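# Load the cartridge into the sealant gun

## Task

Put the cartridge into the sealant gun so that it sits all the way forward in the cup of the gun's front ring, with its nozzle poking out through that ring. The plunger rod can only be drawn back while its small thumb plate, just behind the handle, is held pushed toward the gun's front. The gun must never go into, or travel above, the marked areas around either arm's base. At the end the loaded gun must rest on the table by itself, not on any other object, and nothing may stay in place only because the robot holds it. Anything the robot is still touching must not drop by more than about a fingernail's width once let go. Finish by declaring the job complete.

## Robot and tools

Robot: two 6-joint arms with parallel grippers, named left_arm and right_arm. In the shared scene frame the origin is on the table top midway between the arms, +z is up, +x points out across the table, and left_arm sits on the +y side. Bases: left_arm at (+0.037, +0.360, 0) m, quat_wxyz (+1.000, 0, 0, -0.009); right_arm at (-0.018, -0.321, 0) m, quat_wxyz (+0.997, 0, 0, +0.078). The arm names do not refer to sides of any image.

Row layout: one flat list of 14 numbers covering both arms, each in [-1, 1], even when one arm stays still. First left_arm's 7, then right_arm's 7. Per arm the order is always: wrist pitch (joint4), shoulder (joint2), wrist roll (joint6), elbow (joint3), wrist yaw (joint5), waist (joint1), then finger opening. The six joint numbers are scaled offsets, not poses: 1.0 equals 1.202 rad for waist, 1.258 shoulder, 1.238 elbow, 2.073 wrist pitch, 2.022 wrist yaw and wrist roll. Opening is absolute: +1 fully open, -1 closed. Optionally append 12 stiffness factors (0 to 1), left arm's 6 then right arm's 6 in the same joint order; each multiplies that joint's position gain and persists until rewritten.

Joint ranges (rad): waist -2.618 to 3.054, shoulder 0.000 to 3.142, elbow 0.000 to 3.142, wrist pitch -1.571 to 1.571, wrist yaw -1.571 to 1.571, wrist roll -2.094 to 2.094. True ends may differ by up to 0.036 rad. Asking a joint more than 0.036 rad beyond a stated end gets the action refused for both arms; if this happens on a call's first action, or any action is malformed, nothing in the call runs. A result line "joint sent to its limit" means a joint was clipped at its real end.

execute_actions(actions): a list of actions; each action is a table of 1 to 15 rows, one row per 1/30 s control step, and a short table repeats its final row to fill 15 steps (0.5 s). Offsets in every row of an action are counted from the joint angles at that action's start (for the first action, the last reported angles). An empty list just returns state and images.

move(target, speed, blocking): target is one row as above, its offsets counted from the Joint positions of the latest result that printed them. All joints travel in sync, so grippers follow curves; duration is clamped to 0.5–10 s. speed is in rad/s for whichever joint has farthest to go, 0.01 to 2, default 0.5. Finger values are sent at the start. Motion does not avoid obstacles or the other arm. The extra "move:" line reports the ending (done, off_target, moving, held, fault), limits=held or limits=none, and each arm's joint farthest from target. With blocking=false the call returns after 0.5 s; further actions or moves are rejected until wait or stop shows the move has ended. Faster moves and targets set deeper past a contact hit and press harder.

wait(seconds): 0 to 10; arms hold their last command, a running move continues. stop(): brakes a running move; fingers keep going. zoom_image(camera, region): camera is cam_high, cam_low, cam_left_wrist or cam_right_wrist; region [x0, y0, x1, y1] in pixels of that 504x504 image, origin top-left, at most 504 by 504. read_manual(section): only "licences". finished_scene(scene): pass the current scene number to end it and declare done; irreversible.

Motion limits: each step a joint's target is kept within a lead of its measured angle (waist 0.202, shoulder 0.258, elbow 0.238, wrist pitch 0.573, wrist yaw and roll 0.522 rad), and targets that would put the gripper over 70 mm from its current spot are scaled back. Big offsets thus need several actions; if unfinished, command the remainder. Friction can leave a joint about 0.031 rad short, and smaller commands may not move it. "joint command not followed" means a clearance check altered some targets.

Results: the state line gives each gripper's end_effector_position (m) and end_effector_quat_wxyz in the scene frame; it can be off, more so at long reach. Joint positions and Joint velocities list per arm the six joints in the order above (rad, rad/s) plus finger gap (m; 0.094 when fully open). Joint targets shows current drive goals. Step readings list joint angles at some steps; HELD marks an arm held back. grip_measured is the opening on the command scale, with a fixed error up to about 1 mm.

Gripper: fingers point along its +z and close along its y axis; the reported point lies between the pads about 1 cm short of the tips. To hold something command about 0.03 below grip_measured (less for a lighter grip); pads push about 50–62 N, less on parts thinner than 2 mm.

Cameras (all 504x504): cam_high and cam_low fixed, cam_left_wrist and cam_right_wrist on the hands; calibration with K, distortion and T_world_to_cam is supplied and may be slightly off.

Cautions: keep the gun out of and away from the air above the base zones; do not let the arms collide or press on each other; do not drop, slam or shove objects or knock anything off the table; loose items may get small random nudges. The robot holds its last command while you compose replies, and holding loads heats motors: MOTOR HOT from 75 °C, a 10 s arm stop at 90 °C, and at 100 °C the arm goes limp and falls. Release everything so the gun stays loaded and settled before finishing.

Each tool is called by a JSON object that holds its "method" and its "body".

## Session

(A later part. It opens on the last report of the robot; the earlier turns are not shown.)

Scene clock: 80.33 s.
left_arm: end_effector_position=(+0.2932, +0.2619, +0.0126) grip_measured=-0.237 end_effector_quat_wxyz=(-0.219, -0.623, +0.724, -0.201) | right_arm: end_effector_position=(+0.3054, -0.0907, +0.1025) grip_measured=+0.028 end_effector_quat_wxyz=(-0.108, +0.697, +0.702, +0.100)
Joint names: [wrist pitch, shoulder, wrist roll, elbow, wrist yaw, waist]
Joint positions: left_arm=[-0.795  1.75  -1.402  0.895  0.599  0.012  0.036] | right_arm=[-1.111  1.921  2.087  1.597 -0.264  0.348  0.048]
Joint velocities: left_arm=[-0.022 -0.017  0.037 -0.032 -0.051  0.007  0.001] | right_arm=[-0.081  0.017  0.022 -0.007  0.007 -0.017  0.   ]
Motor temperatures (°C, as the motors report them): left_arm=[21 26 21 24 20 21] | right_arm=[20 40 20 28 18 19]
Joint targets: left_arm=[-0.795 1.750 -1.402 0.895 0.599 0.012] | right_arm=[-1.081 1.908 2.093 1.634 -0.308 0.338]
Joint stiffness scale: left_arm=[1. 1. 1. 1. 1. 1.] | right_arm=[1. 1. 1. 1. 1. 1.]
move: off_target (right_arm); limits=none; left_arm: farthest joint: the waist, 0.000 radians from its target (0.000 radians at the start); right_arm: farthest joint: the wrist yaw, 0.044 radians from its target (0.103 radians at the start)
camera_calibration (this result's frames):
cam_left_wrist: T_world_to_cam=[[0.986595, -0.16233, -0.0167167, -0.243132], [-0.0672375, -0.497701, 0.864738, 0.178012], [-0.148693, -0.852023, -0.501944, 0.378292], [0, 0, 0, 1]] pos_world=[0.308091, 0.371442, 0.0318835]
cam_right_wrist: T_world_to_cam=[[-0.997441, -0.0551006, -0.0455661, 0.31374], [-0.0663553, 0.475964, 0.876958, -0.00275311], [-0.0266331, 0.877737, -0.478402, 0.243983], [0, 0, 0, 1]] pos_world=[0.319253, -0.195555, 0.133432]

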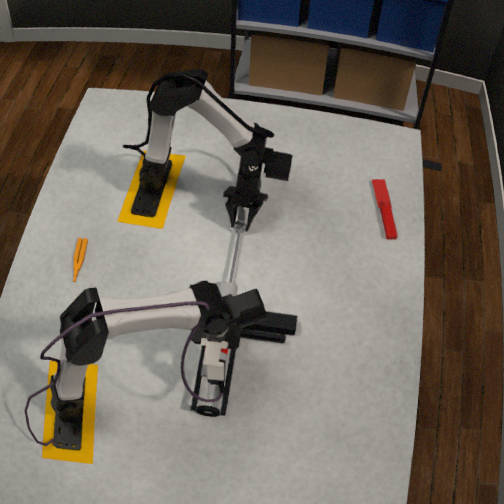

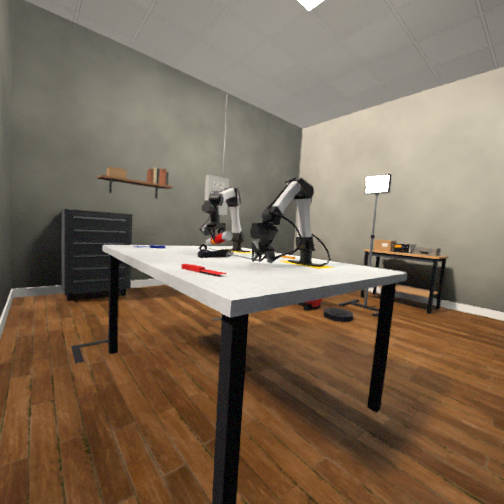

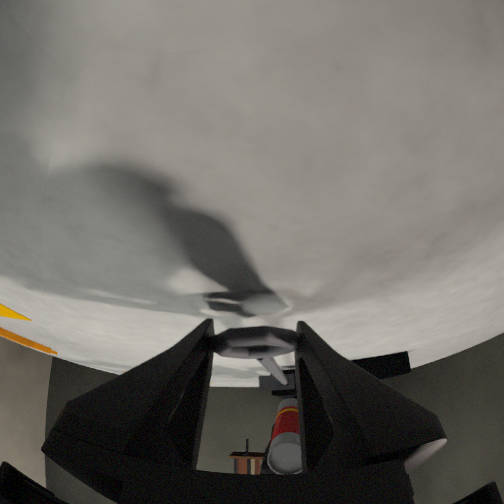

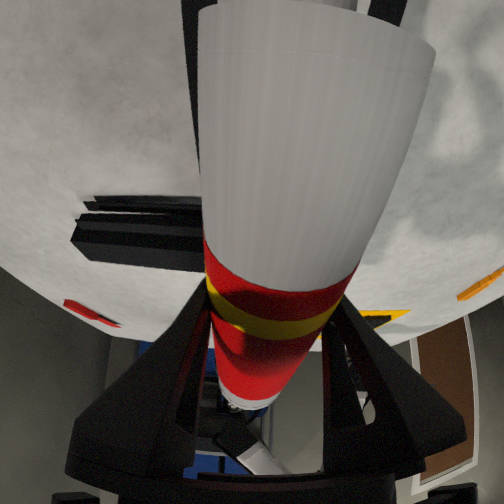

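{"method": "move", "body": {"target": [0,0,0,0,0,0,-0.3,0.052,-0.003,0.003,-0.055,-0.022,0,-0.01], "speed": 0.1}}

{"method": "zoom_image", "body": {"camera": "cam_high", "region": [130, 290, 290, 450]}}

{"method": "zoom_image", "body": {"camera": "cam_low", "region": [180, 210, 260, 270]}}

Scene clock: 82.53 s.
left_arm: end_effector_position=(+0.2932, +0.2619, +0.0126) grip_measured=-0.237 end_effector_quat_wxyz=(-0.219, -0.623, +0.724, -0.201) | right_arm: end_effector_position=(+0.3039, -0.0915, +0.0798) grip_measured=+0.028 end_effector_quat_wxyz=(-0.110, +0.698, +0.701, +0.095)
Joint names: [wrist pitch, shoulder, wrist roll, elbow, wrist yaw, waist]
Joint positions: left_arm=[-0.795  1.75  -1.402  0.895  0.599  0.012  0.036] | right_arm=[-1.038  1.935  2.087  1.527 -0.264  0.348  0.048]
Joint velocities: left_arm=[ 0.007 -0.007 -0.022  0.007 -0.037  0.002 -0.001] | right_arm=[ 0.007 -0.002 -0.007 -0.012  0.037 -0.007  0.001]
Motor temperatures (°C, as the motors report them): left_arm=[21 26 21 24 20 21] | right_arm=[20 40 20 28 18 19]
Joint targets: left_arm=[-0.795 1.750 -1.402 0.895 0.599 0.012] | right_arm=[-1.003 1.917 2.093 1.529 -0.308 0.348]
Joint stiffness scale: left_arm=[1. 1. 1. 1. 1. 1.] | right_arm=[1. 1. 1. 1. 1. 1.]
move: off_target (right_arm); limits=none; left_arm: farthest joint: the waist, 0.000 radians from its target (0.000 radians at the start); right_arm: farthest joint: the wrist yaw, 0.044 radians from its target (0.044 radians at the start)
camera_calibration (this result's frames):
cam_left_wrist: T_world_to_cam=[[0.986595, -0.16233, -0.0167167, -0.243132], [-0.0672375, -0.497701, 0.864738, 0.178012], [-0.148693, -0.852023, -0.501944, 0.378292], [0, 0, 0, 1]] pos_world=[0.308091, 0.371442, 0.0318835]
cam_right_wrist: T_world_to_cam=[[-0.99785, -0.0549825, -0.0356813, 0.310469], [-0.057758, 0.480228, 0.87524, 0.0153459], [-0.0309877, 0.875419, -0.482371, 0.235191], [0, 0, 0, 1]] pos_world=[0.317976, -0.19619, 0.111096]

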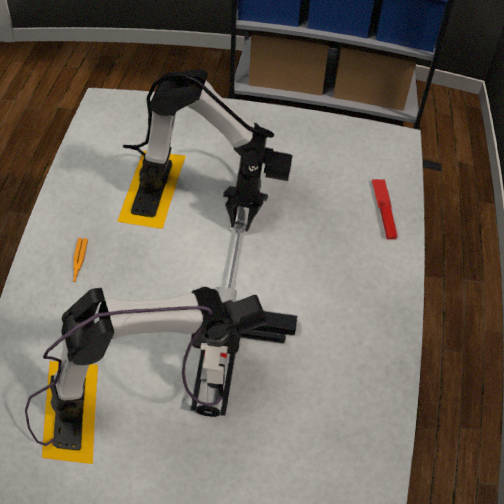

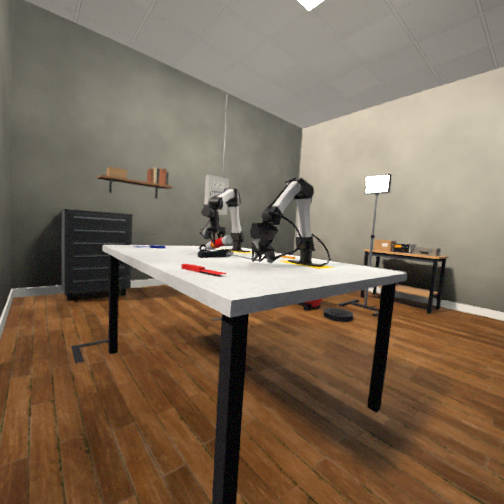

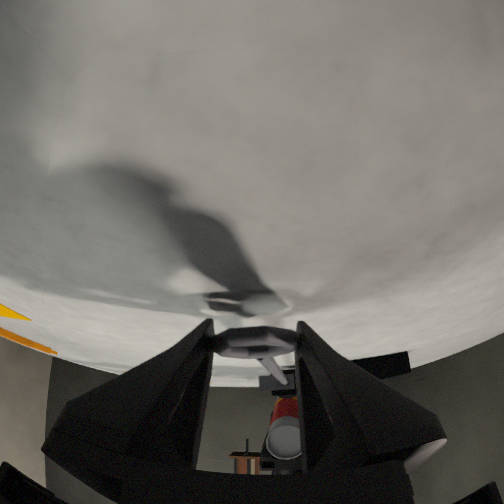

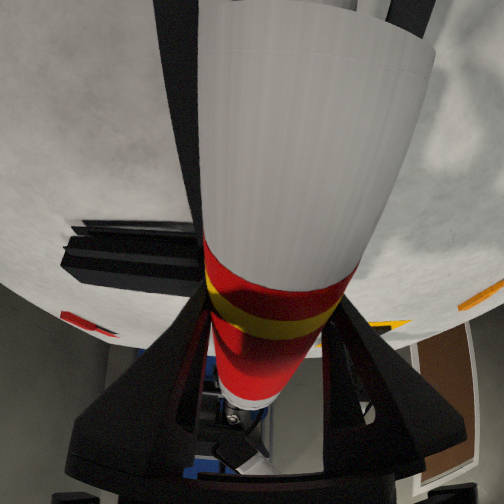

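Region (130, 290, 290, 450) of cam_high's 504x504 image, scaled by 3.150, with more detail than that image has.

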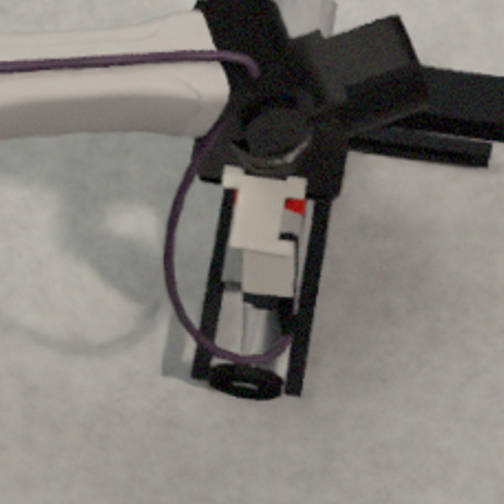

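Region (180, 210, 260, 270) of cam_low's 504x504 image, scaled by 6.300, with more detail than that image has; it fills the top 378 rows of this view, and the rest is white.

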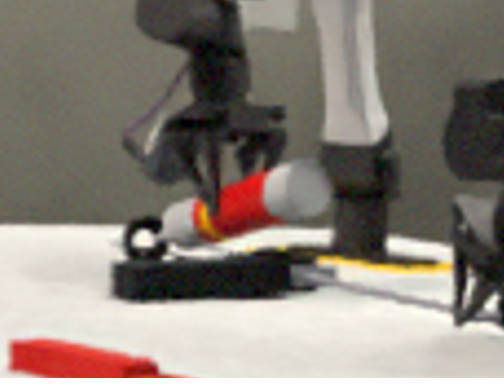

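{"method": "move", "body": {"target": [0,0,0,0,0,0,-0.3,0.034,-0.066,-0.039,-0.067,-0.026,-0.071,-0.01], "speed": 0.07}}

{"method": "zoom_image", "body": {"camera": "cam_high", "region": [130, 290, 290, 450]}}

{"method": "zoom_image", "body": {"camera": "cam_low", "region": [180, 210, 260, 270]}}

Scene clock: 84.80 s.
left_arm: end_effector_position=(+0.2932, +0.2619, +0.0126) grip_measured=-0.237 end_effector_quat_wxyz=(-0.219, -0.623, +0.724, -0.201) | right_arm: end_effector_position=(+0.3076, -0.1213, +0.0734) grip_measured=+0.028 end_effector_quat_wxyz=(-0.107, +0.699, +0.700, +0.102)
Joint names: [wrist pitch, shoulder, wrist roll, elbow, wrist yaw, waist]
Joint positions: left_arm=[-0.795  1.75  -1.402  0.895  0.599  0.012  0.036] | right_arm=[-1.     1.893  2.015  1.443 -0.271  0.272  0.048]
Joint velocities: left_arm=[-0.051 -0.017 -0.051 -0.002 -0.007 -0.002 -0.   ] | right_arm=[ 0.066 -0.007 -0.066 -0.012  0.037  0.002 -0.   ]
Motor temperatures (°C, as the motors report them): left_arm=[21 26 21 24 20 21] | right_arm=[20 40 20 28 18 19]
Joint targets: left_arm=[-0.795 1.750 -1.402 0.895 0.599 0.012] | right_arm=[-0.967 1.853 2.008 1.444 -0.317 0.263]
Joint stiffness scale: left_arm=[1. 1. 1. 1. 1. 1.] | right_arm=[1. 1. 1. 1. 1. 1.]
move: off_target (right_arm); limits=none; left_arm: farthest joint: the waist, 0.000 radians from its target (0.000 radians at the start); right_arm: farthest joint: the wrist yaw, 0.045 radians from its target (0.052 radians at the start)
camera_calibration (this result's frames):
cam_left_wrist: T_world_to_cam=[[0.986595, -0.16233, -0.0167167, -0.243132], [-0.0672375, -0.497701, 0.864738, 0.178012], [-0.148693, -0.852023, -0.501944, 0.378292], [0, 0, 0, 1]] pos_world=[0.308091, 0.371442, 0.0318835]
cam_right_wrist: T_world_to_cam=[[-0.997581, -0.0487303, -0.0495739, 0.314006], [-0.0668265, 0.475894, 0.87696, 0.0376443], [-0.0191426, 0.878152, -0.477999, 0.25459], [0, 0, 0, 1]] pos_world=[0.320635, -0.226182, 0.104248]

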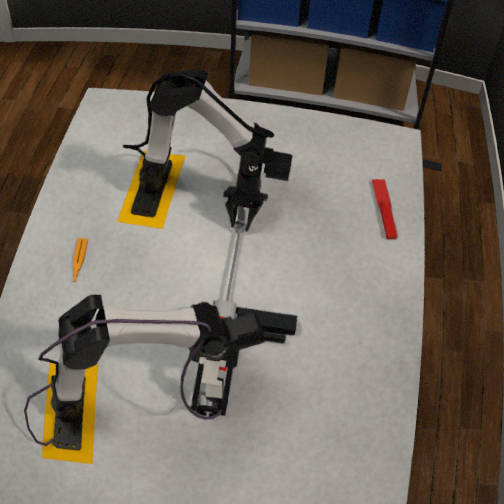

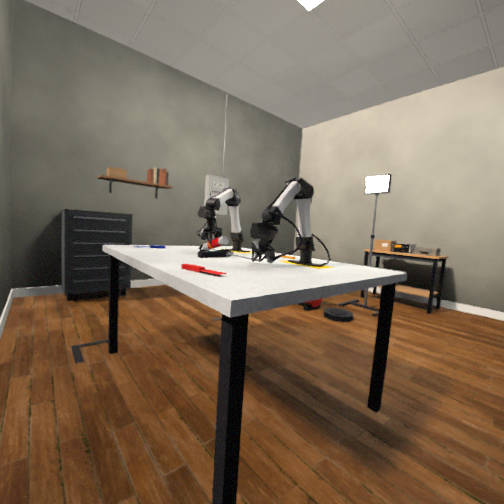

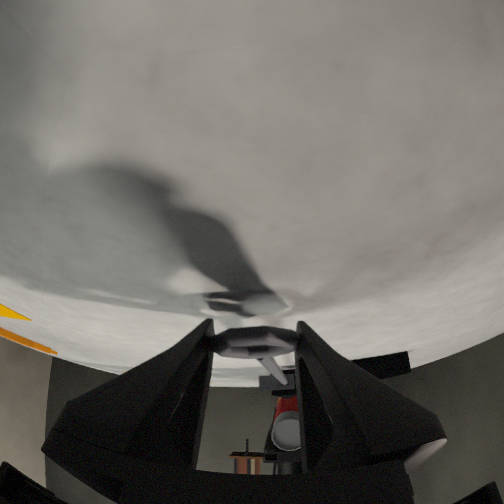

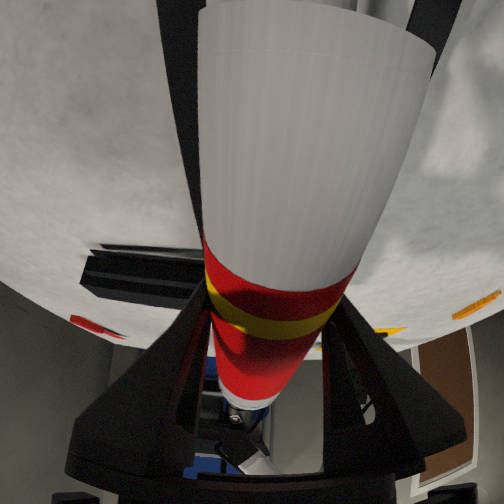

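Region (130, 290, 290, 450) of cam_high's 504x504 image, scaled by 3.150, with more detail than that image has.

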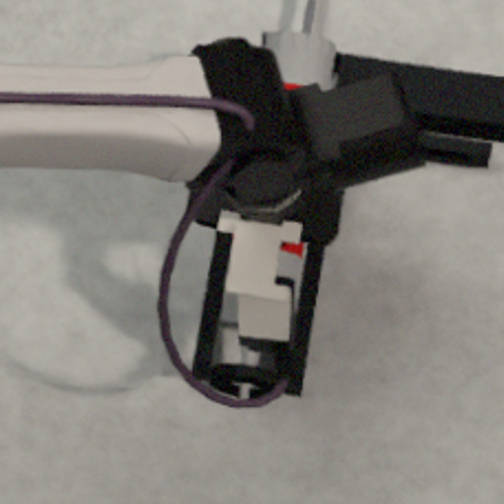

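Region (180, 210, 260, 270) of cam_low's 504x504 image, scaled by 6.300, with more detail than that image has; it fills the top 378 rows of this view, and the rest is white.

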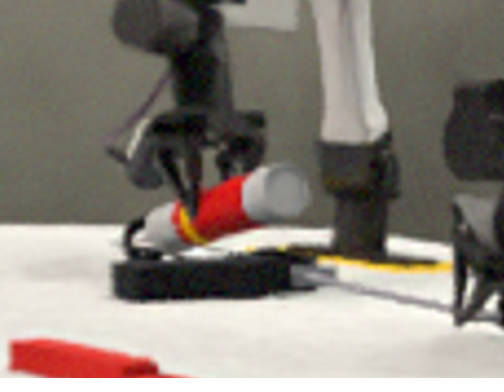

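{"method": "move", "body": {"target": [0,0,0,0,0,0,-0.3,0.026,-0.06,-0.041,-0.056,-0.027,-0.07,-0.01], "speed": 0.07}}

{"method": "zoom_image", "body": {"camera": "cam_high", "region": [130, 290, 290, 450]}}

{"method": "zoom_image", "body": {"camera": "cam_low", "region": [180, 210, 260, 270]}}

Scene clock: 87.13 s.
left_arm: end_effector_position=(+0.2932, +0.2619, +0.0126) grip_measured=-0.237 end_effector_quat_wxyz=(-0.219, -0.623, +0.724, -0.201) | right_arm: end_effector_position=(+0.3085, -0.1494, +0.0679) grip_measured=+0.028 end_effector_quat_wxyz=(-0.105, +0.699, +0.700, +0.107)
Joint names: [wrist pitch, shoulder, wrist roll, elbow, wrist yaw, waist]
Joint positions: left_arm=[-0.795  1.75  -1.402  0.895  0.599  0.012  0.036] | right_arm=[-0.977  1.858  1.939  1.374 -0.28   0.197  0.048]
Joint velocities: left_arm=[ 0.022 -0.007  0.066  0.002  0.051 -0.017 -0.   ] | right_arm=[ 0.007 -0.007  0.051 -0.002  0.007  0.007  0.   ]
Motor temperatures (°C, as the motors report them): left_arm=[21 26 21 24 20 21] | right_arm=[20 41 20 28 18 19]
Joint targets: left_arm=[-0.795 1.750 -1.402 0.895 0.599 0.012] | right_arm=[-0.946 1.818 1.932 1.374 -0.326 0.187]
Joint stiffness scale: left_arm=[1. 1. 1. 1. 1. 1.] | right_arm=[1. 1. 1. 1. 1. 1.]
move: off_target (right_arm); limits=none; left_arm: farthest joint: the waist, 0.000 radians from its target (0.000 radians at the start); right_arm: farthest joint: the wrist yaw, 0.045 radians from its target (0.054 radians at the start)
camera_calibration (this result's frames):
cam_left_wrist: T_world_to_cam=[[0.986595, -0.16233, -0.0167167, -0.243132], [-0.0672375, -0.497701, 0.864738, 0.178012], [-0.148693, -0.852023, -0.501944, 0.378292], [0, 0, 0, 1]] pos_world=[0.308091, 0.371442, 0.0318835]
cam_right_wrist: T_world_to_cam=[[-0.997121, -0.0476703, -0.0589707, 0.313893], [-0.0745225, 0.472322, 0.87827, 0.0576159], [-0.0140143, 0.880136, -0.474514, 0.275244], [0, 0, 0, 1]] pos_world=[0.32114, -0.254502, 0.0985154]

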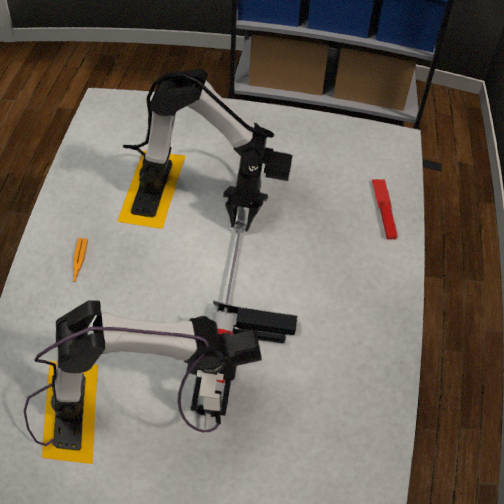

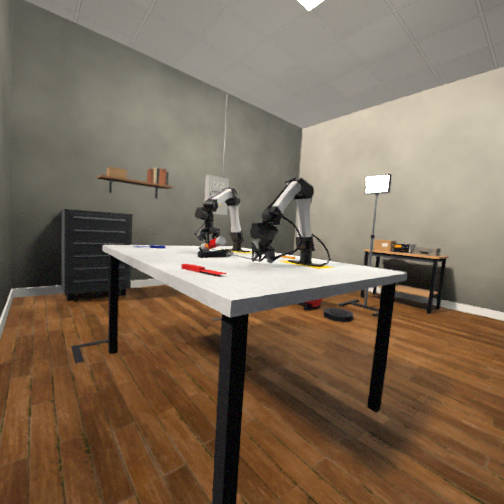

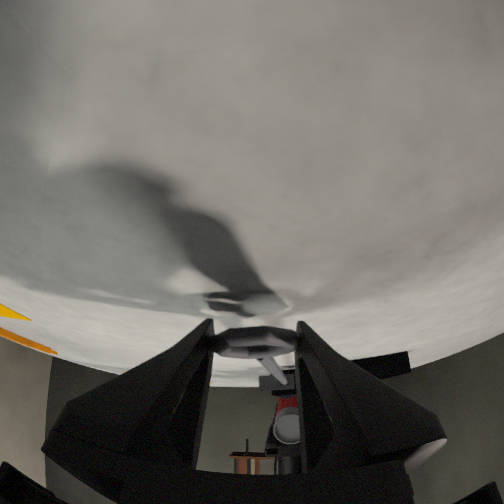

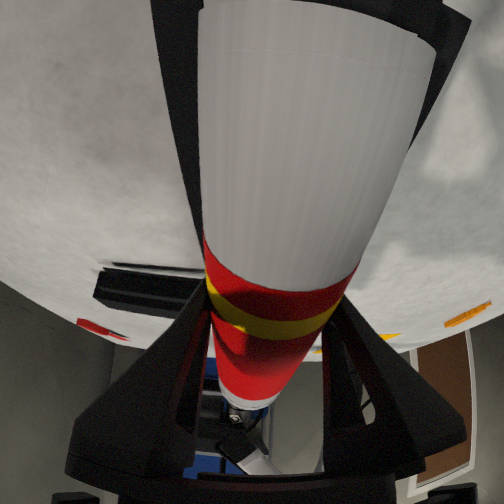

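Region (130, 290, 290, 450) of cam_high's 504x504 image, scaled by 3.150, with more detail than that image has.

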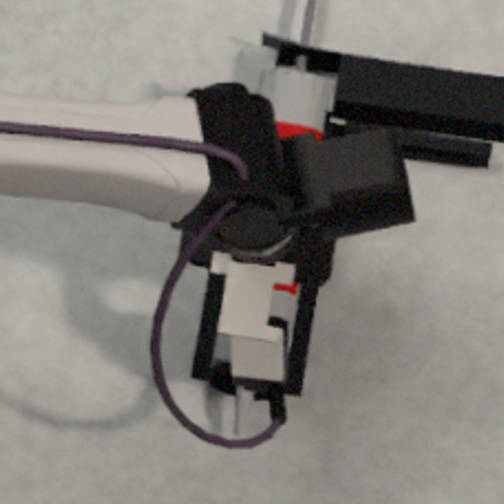

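Region (180, 210, 260, 270) of cam_low's 504x504 image, scaled by 6.300, with more detail than that image has; it fills the top 378 rows of this view, and the rest is white.

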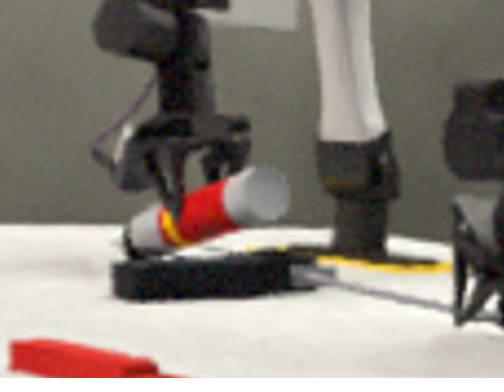

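{"method": "move", "body": {"target": [0,0,0,0,0,0,-0.3,-0.016,0.045,0.036,0.064,0.083,0.072,-0.01], "speed": 0.08}}

{"method": "zoom_image", "body": {"camera": "cam_low", "region": [180, 210, 260, 270]}}

Scene clock: 90.43 s.
left_arm: end_effector_position=(+0.2932, +0.2619, +0.0126) grip_measured=-0.237 end_effector_quat_wxyz=(-0.219, -0.623, +0.724, -0.201) | right_arm: end_effector_position=(+0.3105, -0.1467, +0.0567) grip_measured=+0.028 end_effector_quat_wxyz=(-0.046, +0.706, +0.705, +0.057)
Joint names: [wrist pitch, shoulder, wrist roll, elbow, wrist yaw, waist]
Joint positions: left_arm=[-0.795  1.75  -1.402  0.895  0.599  0.012  0.036] | right_arm=[-1.008  1.912  2.005  1.424 -0.127  0.272  0.048]
Joint velocities: left_arm=[-0.022  0.002 -0.051  0.012 -0.022 -0.002 -0.001] | right_arm=[ 0.007  0.007  0.007 -0.012 -0.051  0.012 -0.001]
Motor temperatures (°C, as the motors report them): left_arm=[21 26 21 24 20 21] | right_arm=[20 40 20 29 18 19]
Joint targets: left_arm=[-0.795 1.750 -1.402 0.895 0.599 0.012] | right_arm=[-1.010 1.914 2.011 1.453 -0.112 0.284]
Joint stiffness scale: left_arm=[1. 1. 1. 1. 1. 1.] | right_arm=[1. 1. 1. 1. 1. 1.]
move: off_target (right_arm); limits=none; left_arm: farthest joint: the waist, 0.000 radians from its target (0.000 radians at the start); right_arm: farthest joint: the elbow, 0.029 radians from its target (0.080 radians at the start)
camera_calibration (this result's frames):
cam_left_wrist: T_world_to_cam=[[0.986595, -0.16233, -0.0167167, -0.243132], [-0.0672375, -0.497701, 0.864738, 0.178012], [-0.148693, -0.852023, -0.501944, 0.378292], [0, 0, 0, 1]] pos_world=[0.308091, 0.371442, 0.0318835]
cam_right_wrist: T_world_to_cam=[[-0.996635, -0.0523994, -0.0630346, 0.314793], [-0.0818853, 0.601524, 0.794647, 0.0922848], [-0.00372217, 0.797134, -0.603791, 0.259496], [0, 0, 0, 1]] pos_world=[0.322256, -0.24587, 0.10319]

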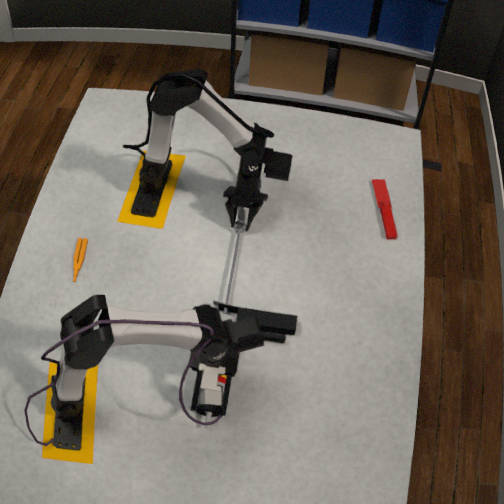

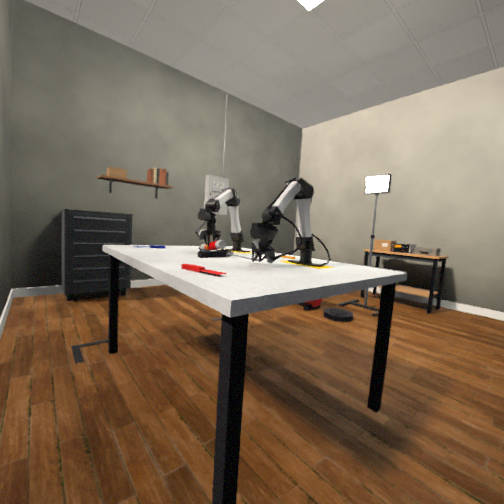

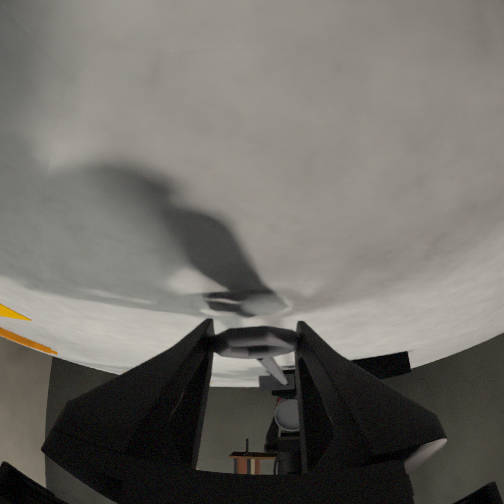

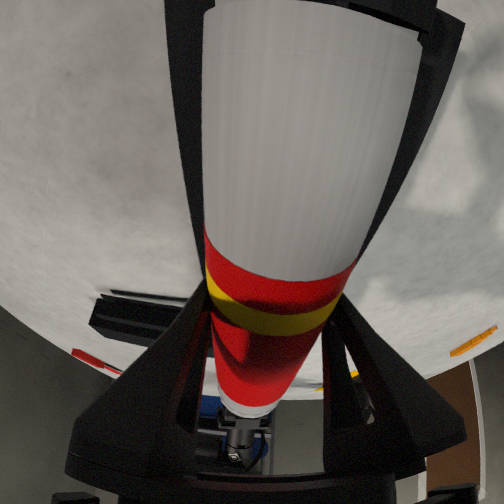

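Region (180, 210, 260, 270) of cam_low's 504x504 image, scaled by 6.300, with more detail than that image has; it fills the top 378 rows of this view, and the rest is white.

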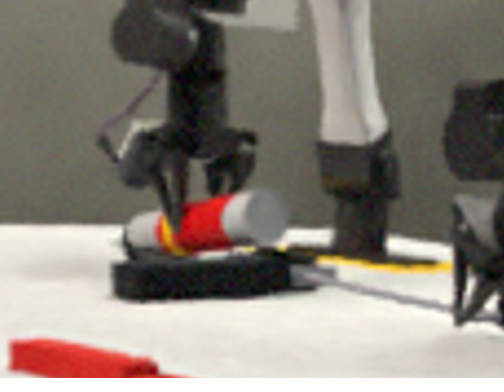

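{"method": "move", "body": {"target": [0,0,0,0,0,0,-0.3,-0.018,0.02,-0.012,0.012,0.012,-0.032,-0.01], "speed": 0.05}}

{"method": "zoom_image", "body": {"camera": "cam_low", "region": [180, 210, 260, 270]}}

Scene clock: 92.00 s.
left_arm: end_effector_position=(+0.2930, +0.2619, +0.0126) grip_measured=-0.237 end_effector_quat_wxyz=(-0.220, -0.623, +0.724, -0.200) | right_arm: end_effector_position=(+0.3108, -0.1496, +0.0543) grip_measured=+0.028 end_effector_quat_wxyz=(-0.058, +0.708, +0.702, +0.056)
Joint names: [wrist pitch, shoulder, wrist roll, elbow, wrist yaw, waist]
Joint positions: left_arm=[-0.795  1.75  -1.402  0.895  0.599  0.012  0.036] | right_arm=[-1.012  1.92   1.995  1.424 -0.149  0.254  0.048]
Joint velocities: left_arm=[ 0.051  0.017  0.022 -0.007 -0.007 -0.007 -0.001] | right_arm=[ 0.007 -0.007  0.007 -0.007 -0.007 -0.027 -0.001]
Motor temperatures (°C, as the motors report them): left_arm=[21 26 21 24 20 21] | right_arm=[20 40 20 29 18 19]
Joint targets: left_arm=[-0.795 1.750 -1.402 0.895 0.599 0.012] | right_arm=[-1.045 1.937 1.981 1.439 -0.103 0.233]
Joint stiffness scale: left_arm=[1. 1. 1. 1. 1. 1.] | right_arm=[1. 1. 1. 1. 1. 1.]
move: off_target (right_arm); limits=none; left_arm: farthest joint: the waist, 0.000 radians from its target (0.000 radians at the start); right_arm: farthest joint: the wrist yaw, 0.047 radians from its target (0.024 radians at the start)
camera_calibration (this result's frames):
cam_left_wrist: T_world_to_cam=[[0.986582, -0.16233, -0.0174701, -0.242956], [-0.0665777, -0.497705, 0.864787, 0.177797], [-0.149076, -0.85202, -0.501834, 0.378385], [0, 0, 0, 1]] pos_world=[0.307941, 0.371443, 0.0318856]
cam_right_wrist: T_world_to_cam=[[-0.997934, -0.0453731, -0.0454795, 0.315276], [-0.0635016, 0.589481, 0.805283, 0.0879498], [-0.00972885, 0.806507, -0.591144, 0.26294], [0, 0, 0, 1]] pos_world=[0.322767, -0.249603, 0.0989497]

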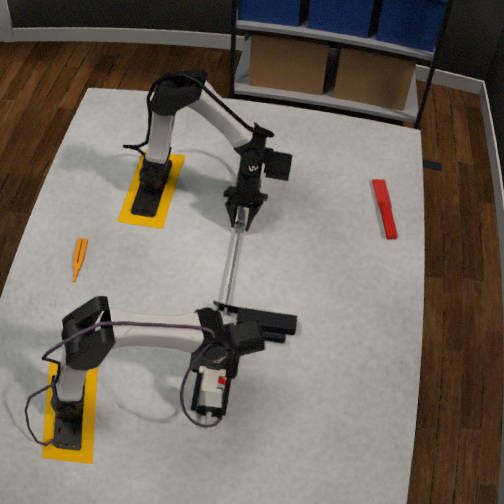

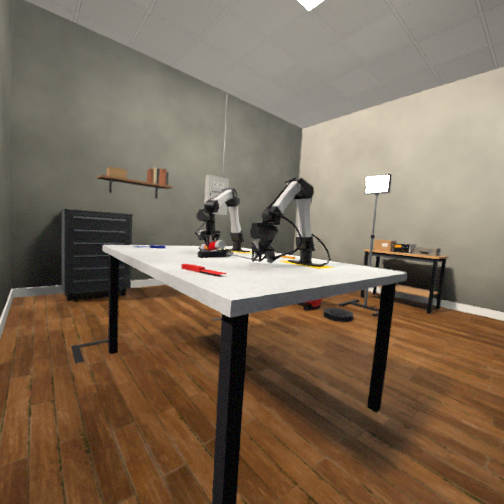

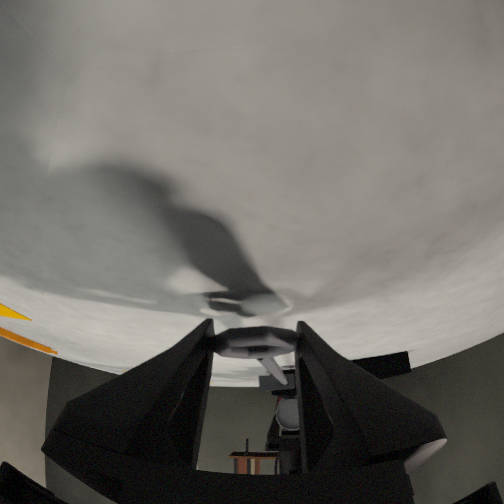

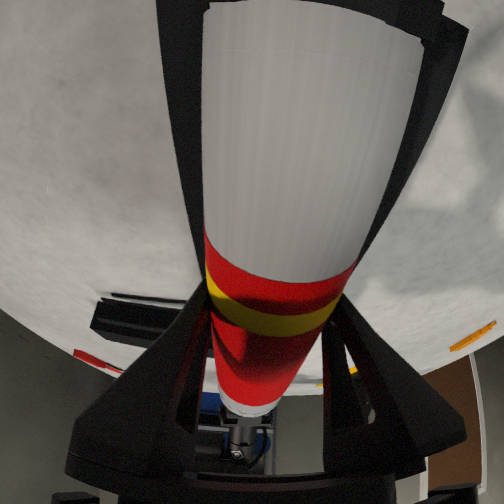

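Region (180, 210, 260, 270) of cam_low's 504x504 image, scaled by 6.300, with more detail than that image has; it fills the top 378 rows of this view, and the rest is white.

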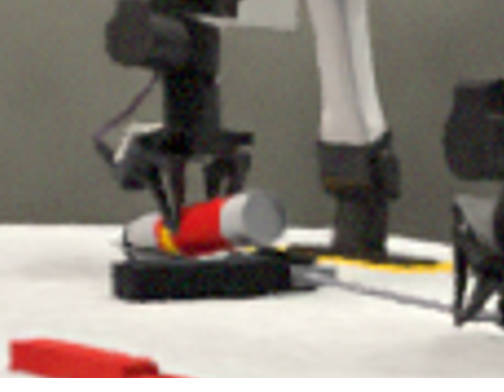

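Front is bottomed in the cup. Press downward more.

{"method": "move", "body": {"target": [0,0,0,0,0,0,-0.3,0.0,0.035,0,0.0,0.015,-0.008,-0.01], "speed": 0.04}}

{"method": "zoom_image", "body": {"camera": "cam_low", "region": [180, 210, 260, 270]}}

Scene clock: 93.70 s.
left_arm: end_effector_position=(+0.2930, +0.2619, +0.0126) grip_measured=-0.237 end_effector_quat_wxyz=(-0.220, -0.623, +0.724, -0.200) | right_arm: end_effector_position=(+0.3104, -0.1492, +0.0516) grip_measured=+0.028 end_effector_quat_wxyz=(-0.061, +0.708, +0.701, +0.054)
Joint names: [wrist pitch, shoulder, wrist roll, elbow, wrist yaw, waist]
Joint positions: left_arm=[-0.795  1.75  -1.402  0.895  0.599  0.012  0.036] | right_arm=[-1.011  1.928  1.997  1.424 -0.153  0.254  0.048]
Joint velocities: left_arm=[-0.037 -0.007  0.037 -0.007 -0.066 -0.002 -0.001] | right_arm=[-0.022  0.007 -0.007 -0.012  0.007 -0.032  0.   ]
Motor temperatures (°C, as the motors report them): left_arm=[21 26 21 25 20 21] | right_arm=[20 40 20 29 18 19]
Joint targets: left_arm=[-0.795 1.750 -1.402 0.895 0.599 0.012] | right_arm=[-1.012 1.964 1.995 1.424 -0.119 0.244]
Joint stiffness scale: left_arm=[1. 1. 1. 1. 1. 1.] | right_arm=[1. 1. 1. 1. 1. 1.]
move: off_target (right_arm); limits=none; left_arm: farthest joint: the waist, 0.000 radians from its target (0.000 radians at the start); right_arm: farthest joint: the shoulder, 0.036 radians from its target (0.044 radians at the start)
camera_calibration (this result's frames):
cam_left_wrist: T_world_to_cam=[[0.986582, -0.16233, -0.0174701, -0.242956], [-0.0665777, -0.497705, 0.864787, 0.177797], [-0.149076, -0.85202, -0.501834, 0.378385], [0, 0, 0, 1]] pos_world=[0.307941, 0.371443, 0.0318856]
cam_right_wrist: T_world_to_cam=[[-0.998321, -0.0440588, -0.0376012, 0.314657], [-0.0563621, 0.589244, 0.805987, 0.0875408], [-0.0133545, 0.806753, -0.590738, 0.26212], [0, 0, 0, 1]] pos_world=[0.322563, -0.249186, 0.0961192]

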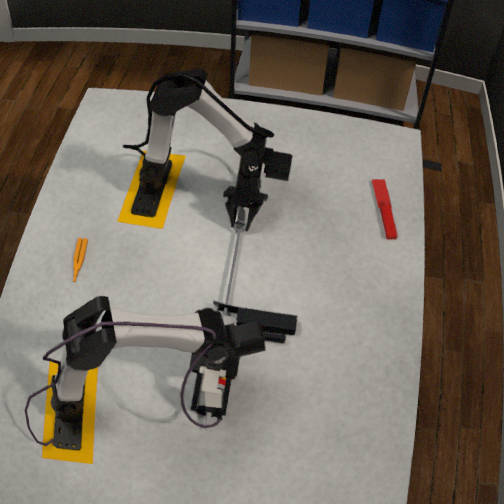

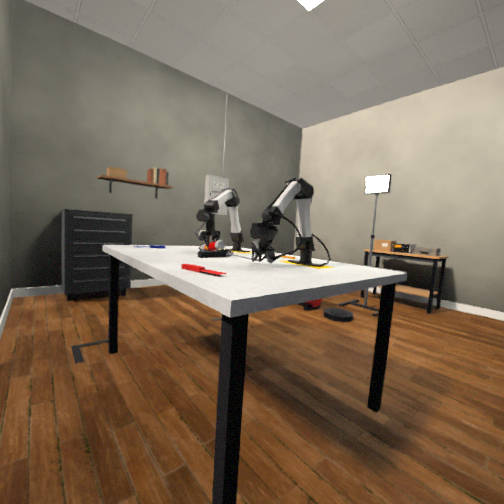

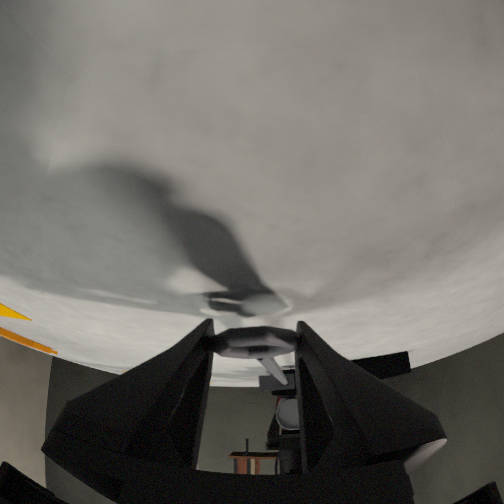

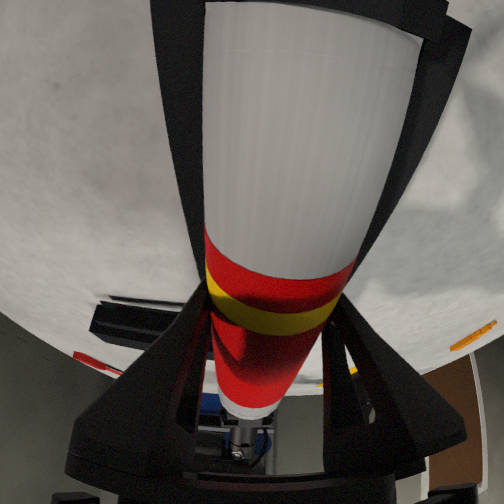

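Region (180, 210, 260, 270) of cam_low's 504x504 image, scaled by 6.300, with more detail than that image has; it fills the top 378 rows of this view, and the rest is white.

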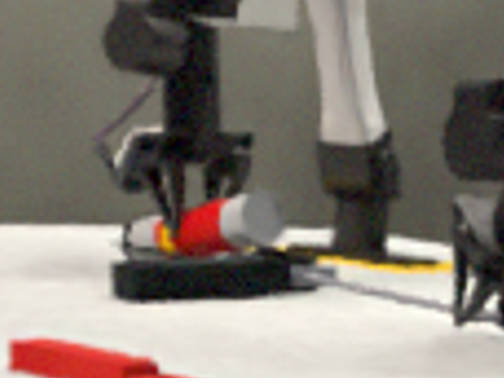

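{"method": "move", "body": {"target": [0,0,0,0,0,0,-0.3,-0.012,0.005,-0.01,0.0,0.03,-0.04,-0.01], "speed": 0.04}}

{"method": "zoom_image", "body": {"camera": "cam_low", "region": [180, 210, 260, 270]}}

Scene clock: 95.80 s.
left_arm: end_effector_position=(+0.2928, +0.2609, +0.0132) grip_measured=-0.237 end_effector_quat_wxyz=(-0.222, -0.623, +0.722, -0.202) | right_arm: end_effector_position=(+0.3115, -0.1589, +0.0437) grip_measured=+0.028 end_effector_quat_wxyz=(-0.059, +0.713, +0.698, +0.038)
Joint names: [wrist pitch, shoulder, wrist roll, elbow, wrist yaw, waist]
Joint positions: left_arm=[-0.796  1.75  -1.405  0.895  0.605  0.012  0.036] | right_arm=[-1.018  1.95   1.987  1.424 -0.138  0.235  0.048]
Joint velocities: left_arm=[ 0.081 -0.007 -0.022  0.012  0.007  0.002  0.   ] | right_arm=[-0.095 -0.022  0.007 -0.002 -0.022 -0.002  0.   ]
Motor temperatures (°C, as the motors report them): left_arm=[21 26 21 25 20 21] | right_arm=[20 40 20 29 18 19]
Joint targets: left_arm=[-0.796 1.750 -1.402 0.895 0.599 0.012] | right_arm=[-1.035 1.934 1.976 1.424 -0.092 0.206]
Joint stiffness scale: left_arm=[1. 1. 1. 1. 1. 1.] | right_arm=[1. 1. 1. 1. 1. 1.]
move: off_target (right_arm); limits=none; left_arm: farthest joint: the wrist yaw, 0.006 radians from its target (0.000 radians at the start); right_arm: farthest joint: the wrist yaw, 0.046 radians from its target (0.061 radians at the start)
camera_calibration (this result's frames):
cam_left_wrist: T_world_to_cam=[[0.986956, -0.159861, -0.0190179, -0.243677], [-0.0630958, -0.492789, 0.867858, 0.174442], [-0.148108, -0.855338, -0.496448, 0.378357], [0, 0, 0, 1]] pos_world=[0.307543, 0.370632, 0.03181]
cam_right_wrist: T_world_to_cam=[[-0.999246, -0.0348694, -0.0170598, 0.31587], [-0.0347857, 0.609262, 0.792206, 0.096719], [-0.0172298, 0.792202, -0.610016, 0.265038], [0, 0, 0, 1]] pos_world=[0.323562, -0.257877, 0.0904448]

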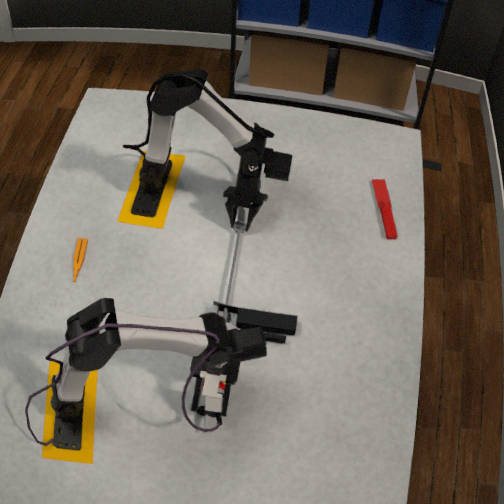

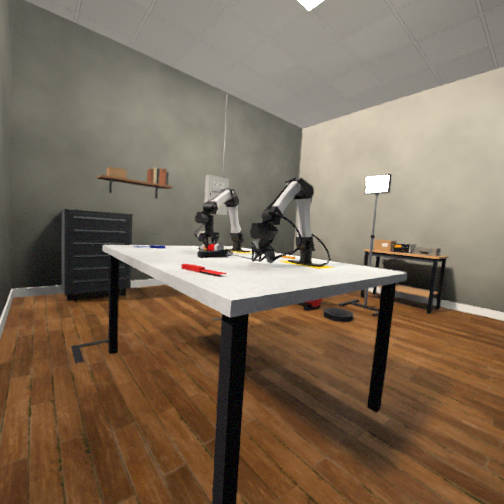

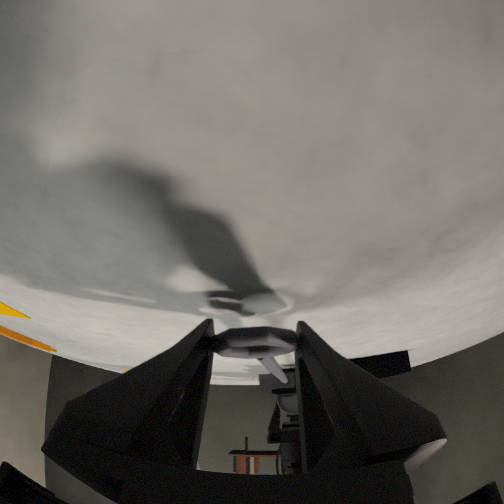

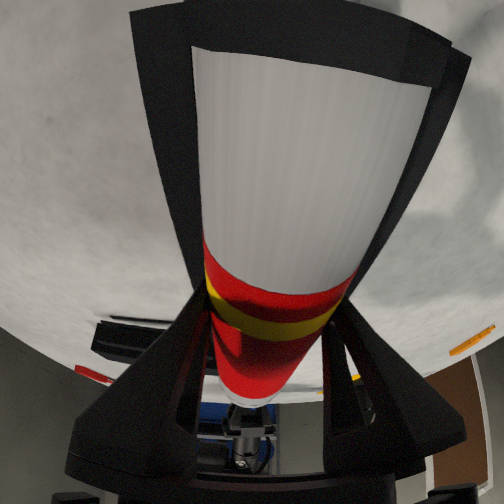

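Region (180, 210, 260, 270) of cam_low's 504x504 image, scaled by 6.300, with more detail than that image has; it fills the top 378 rows of this view, and the rest is white.

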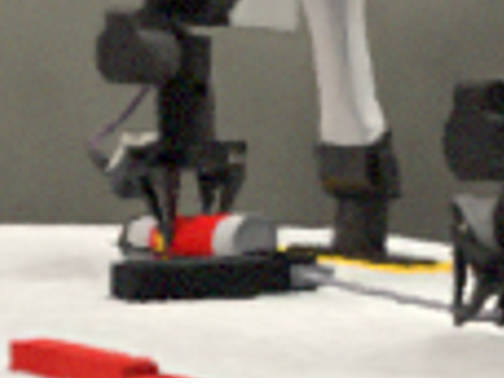

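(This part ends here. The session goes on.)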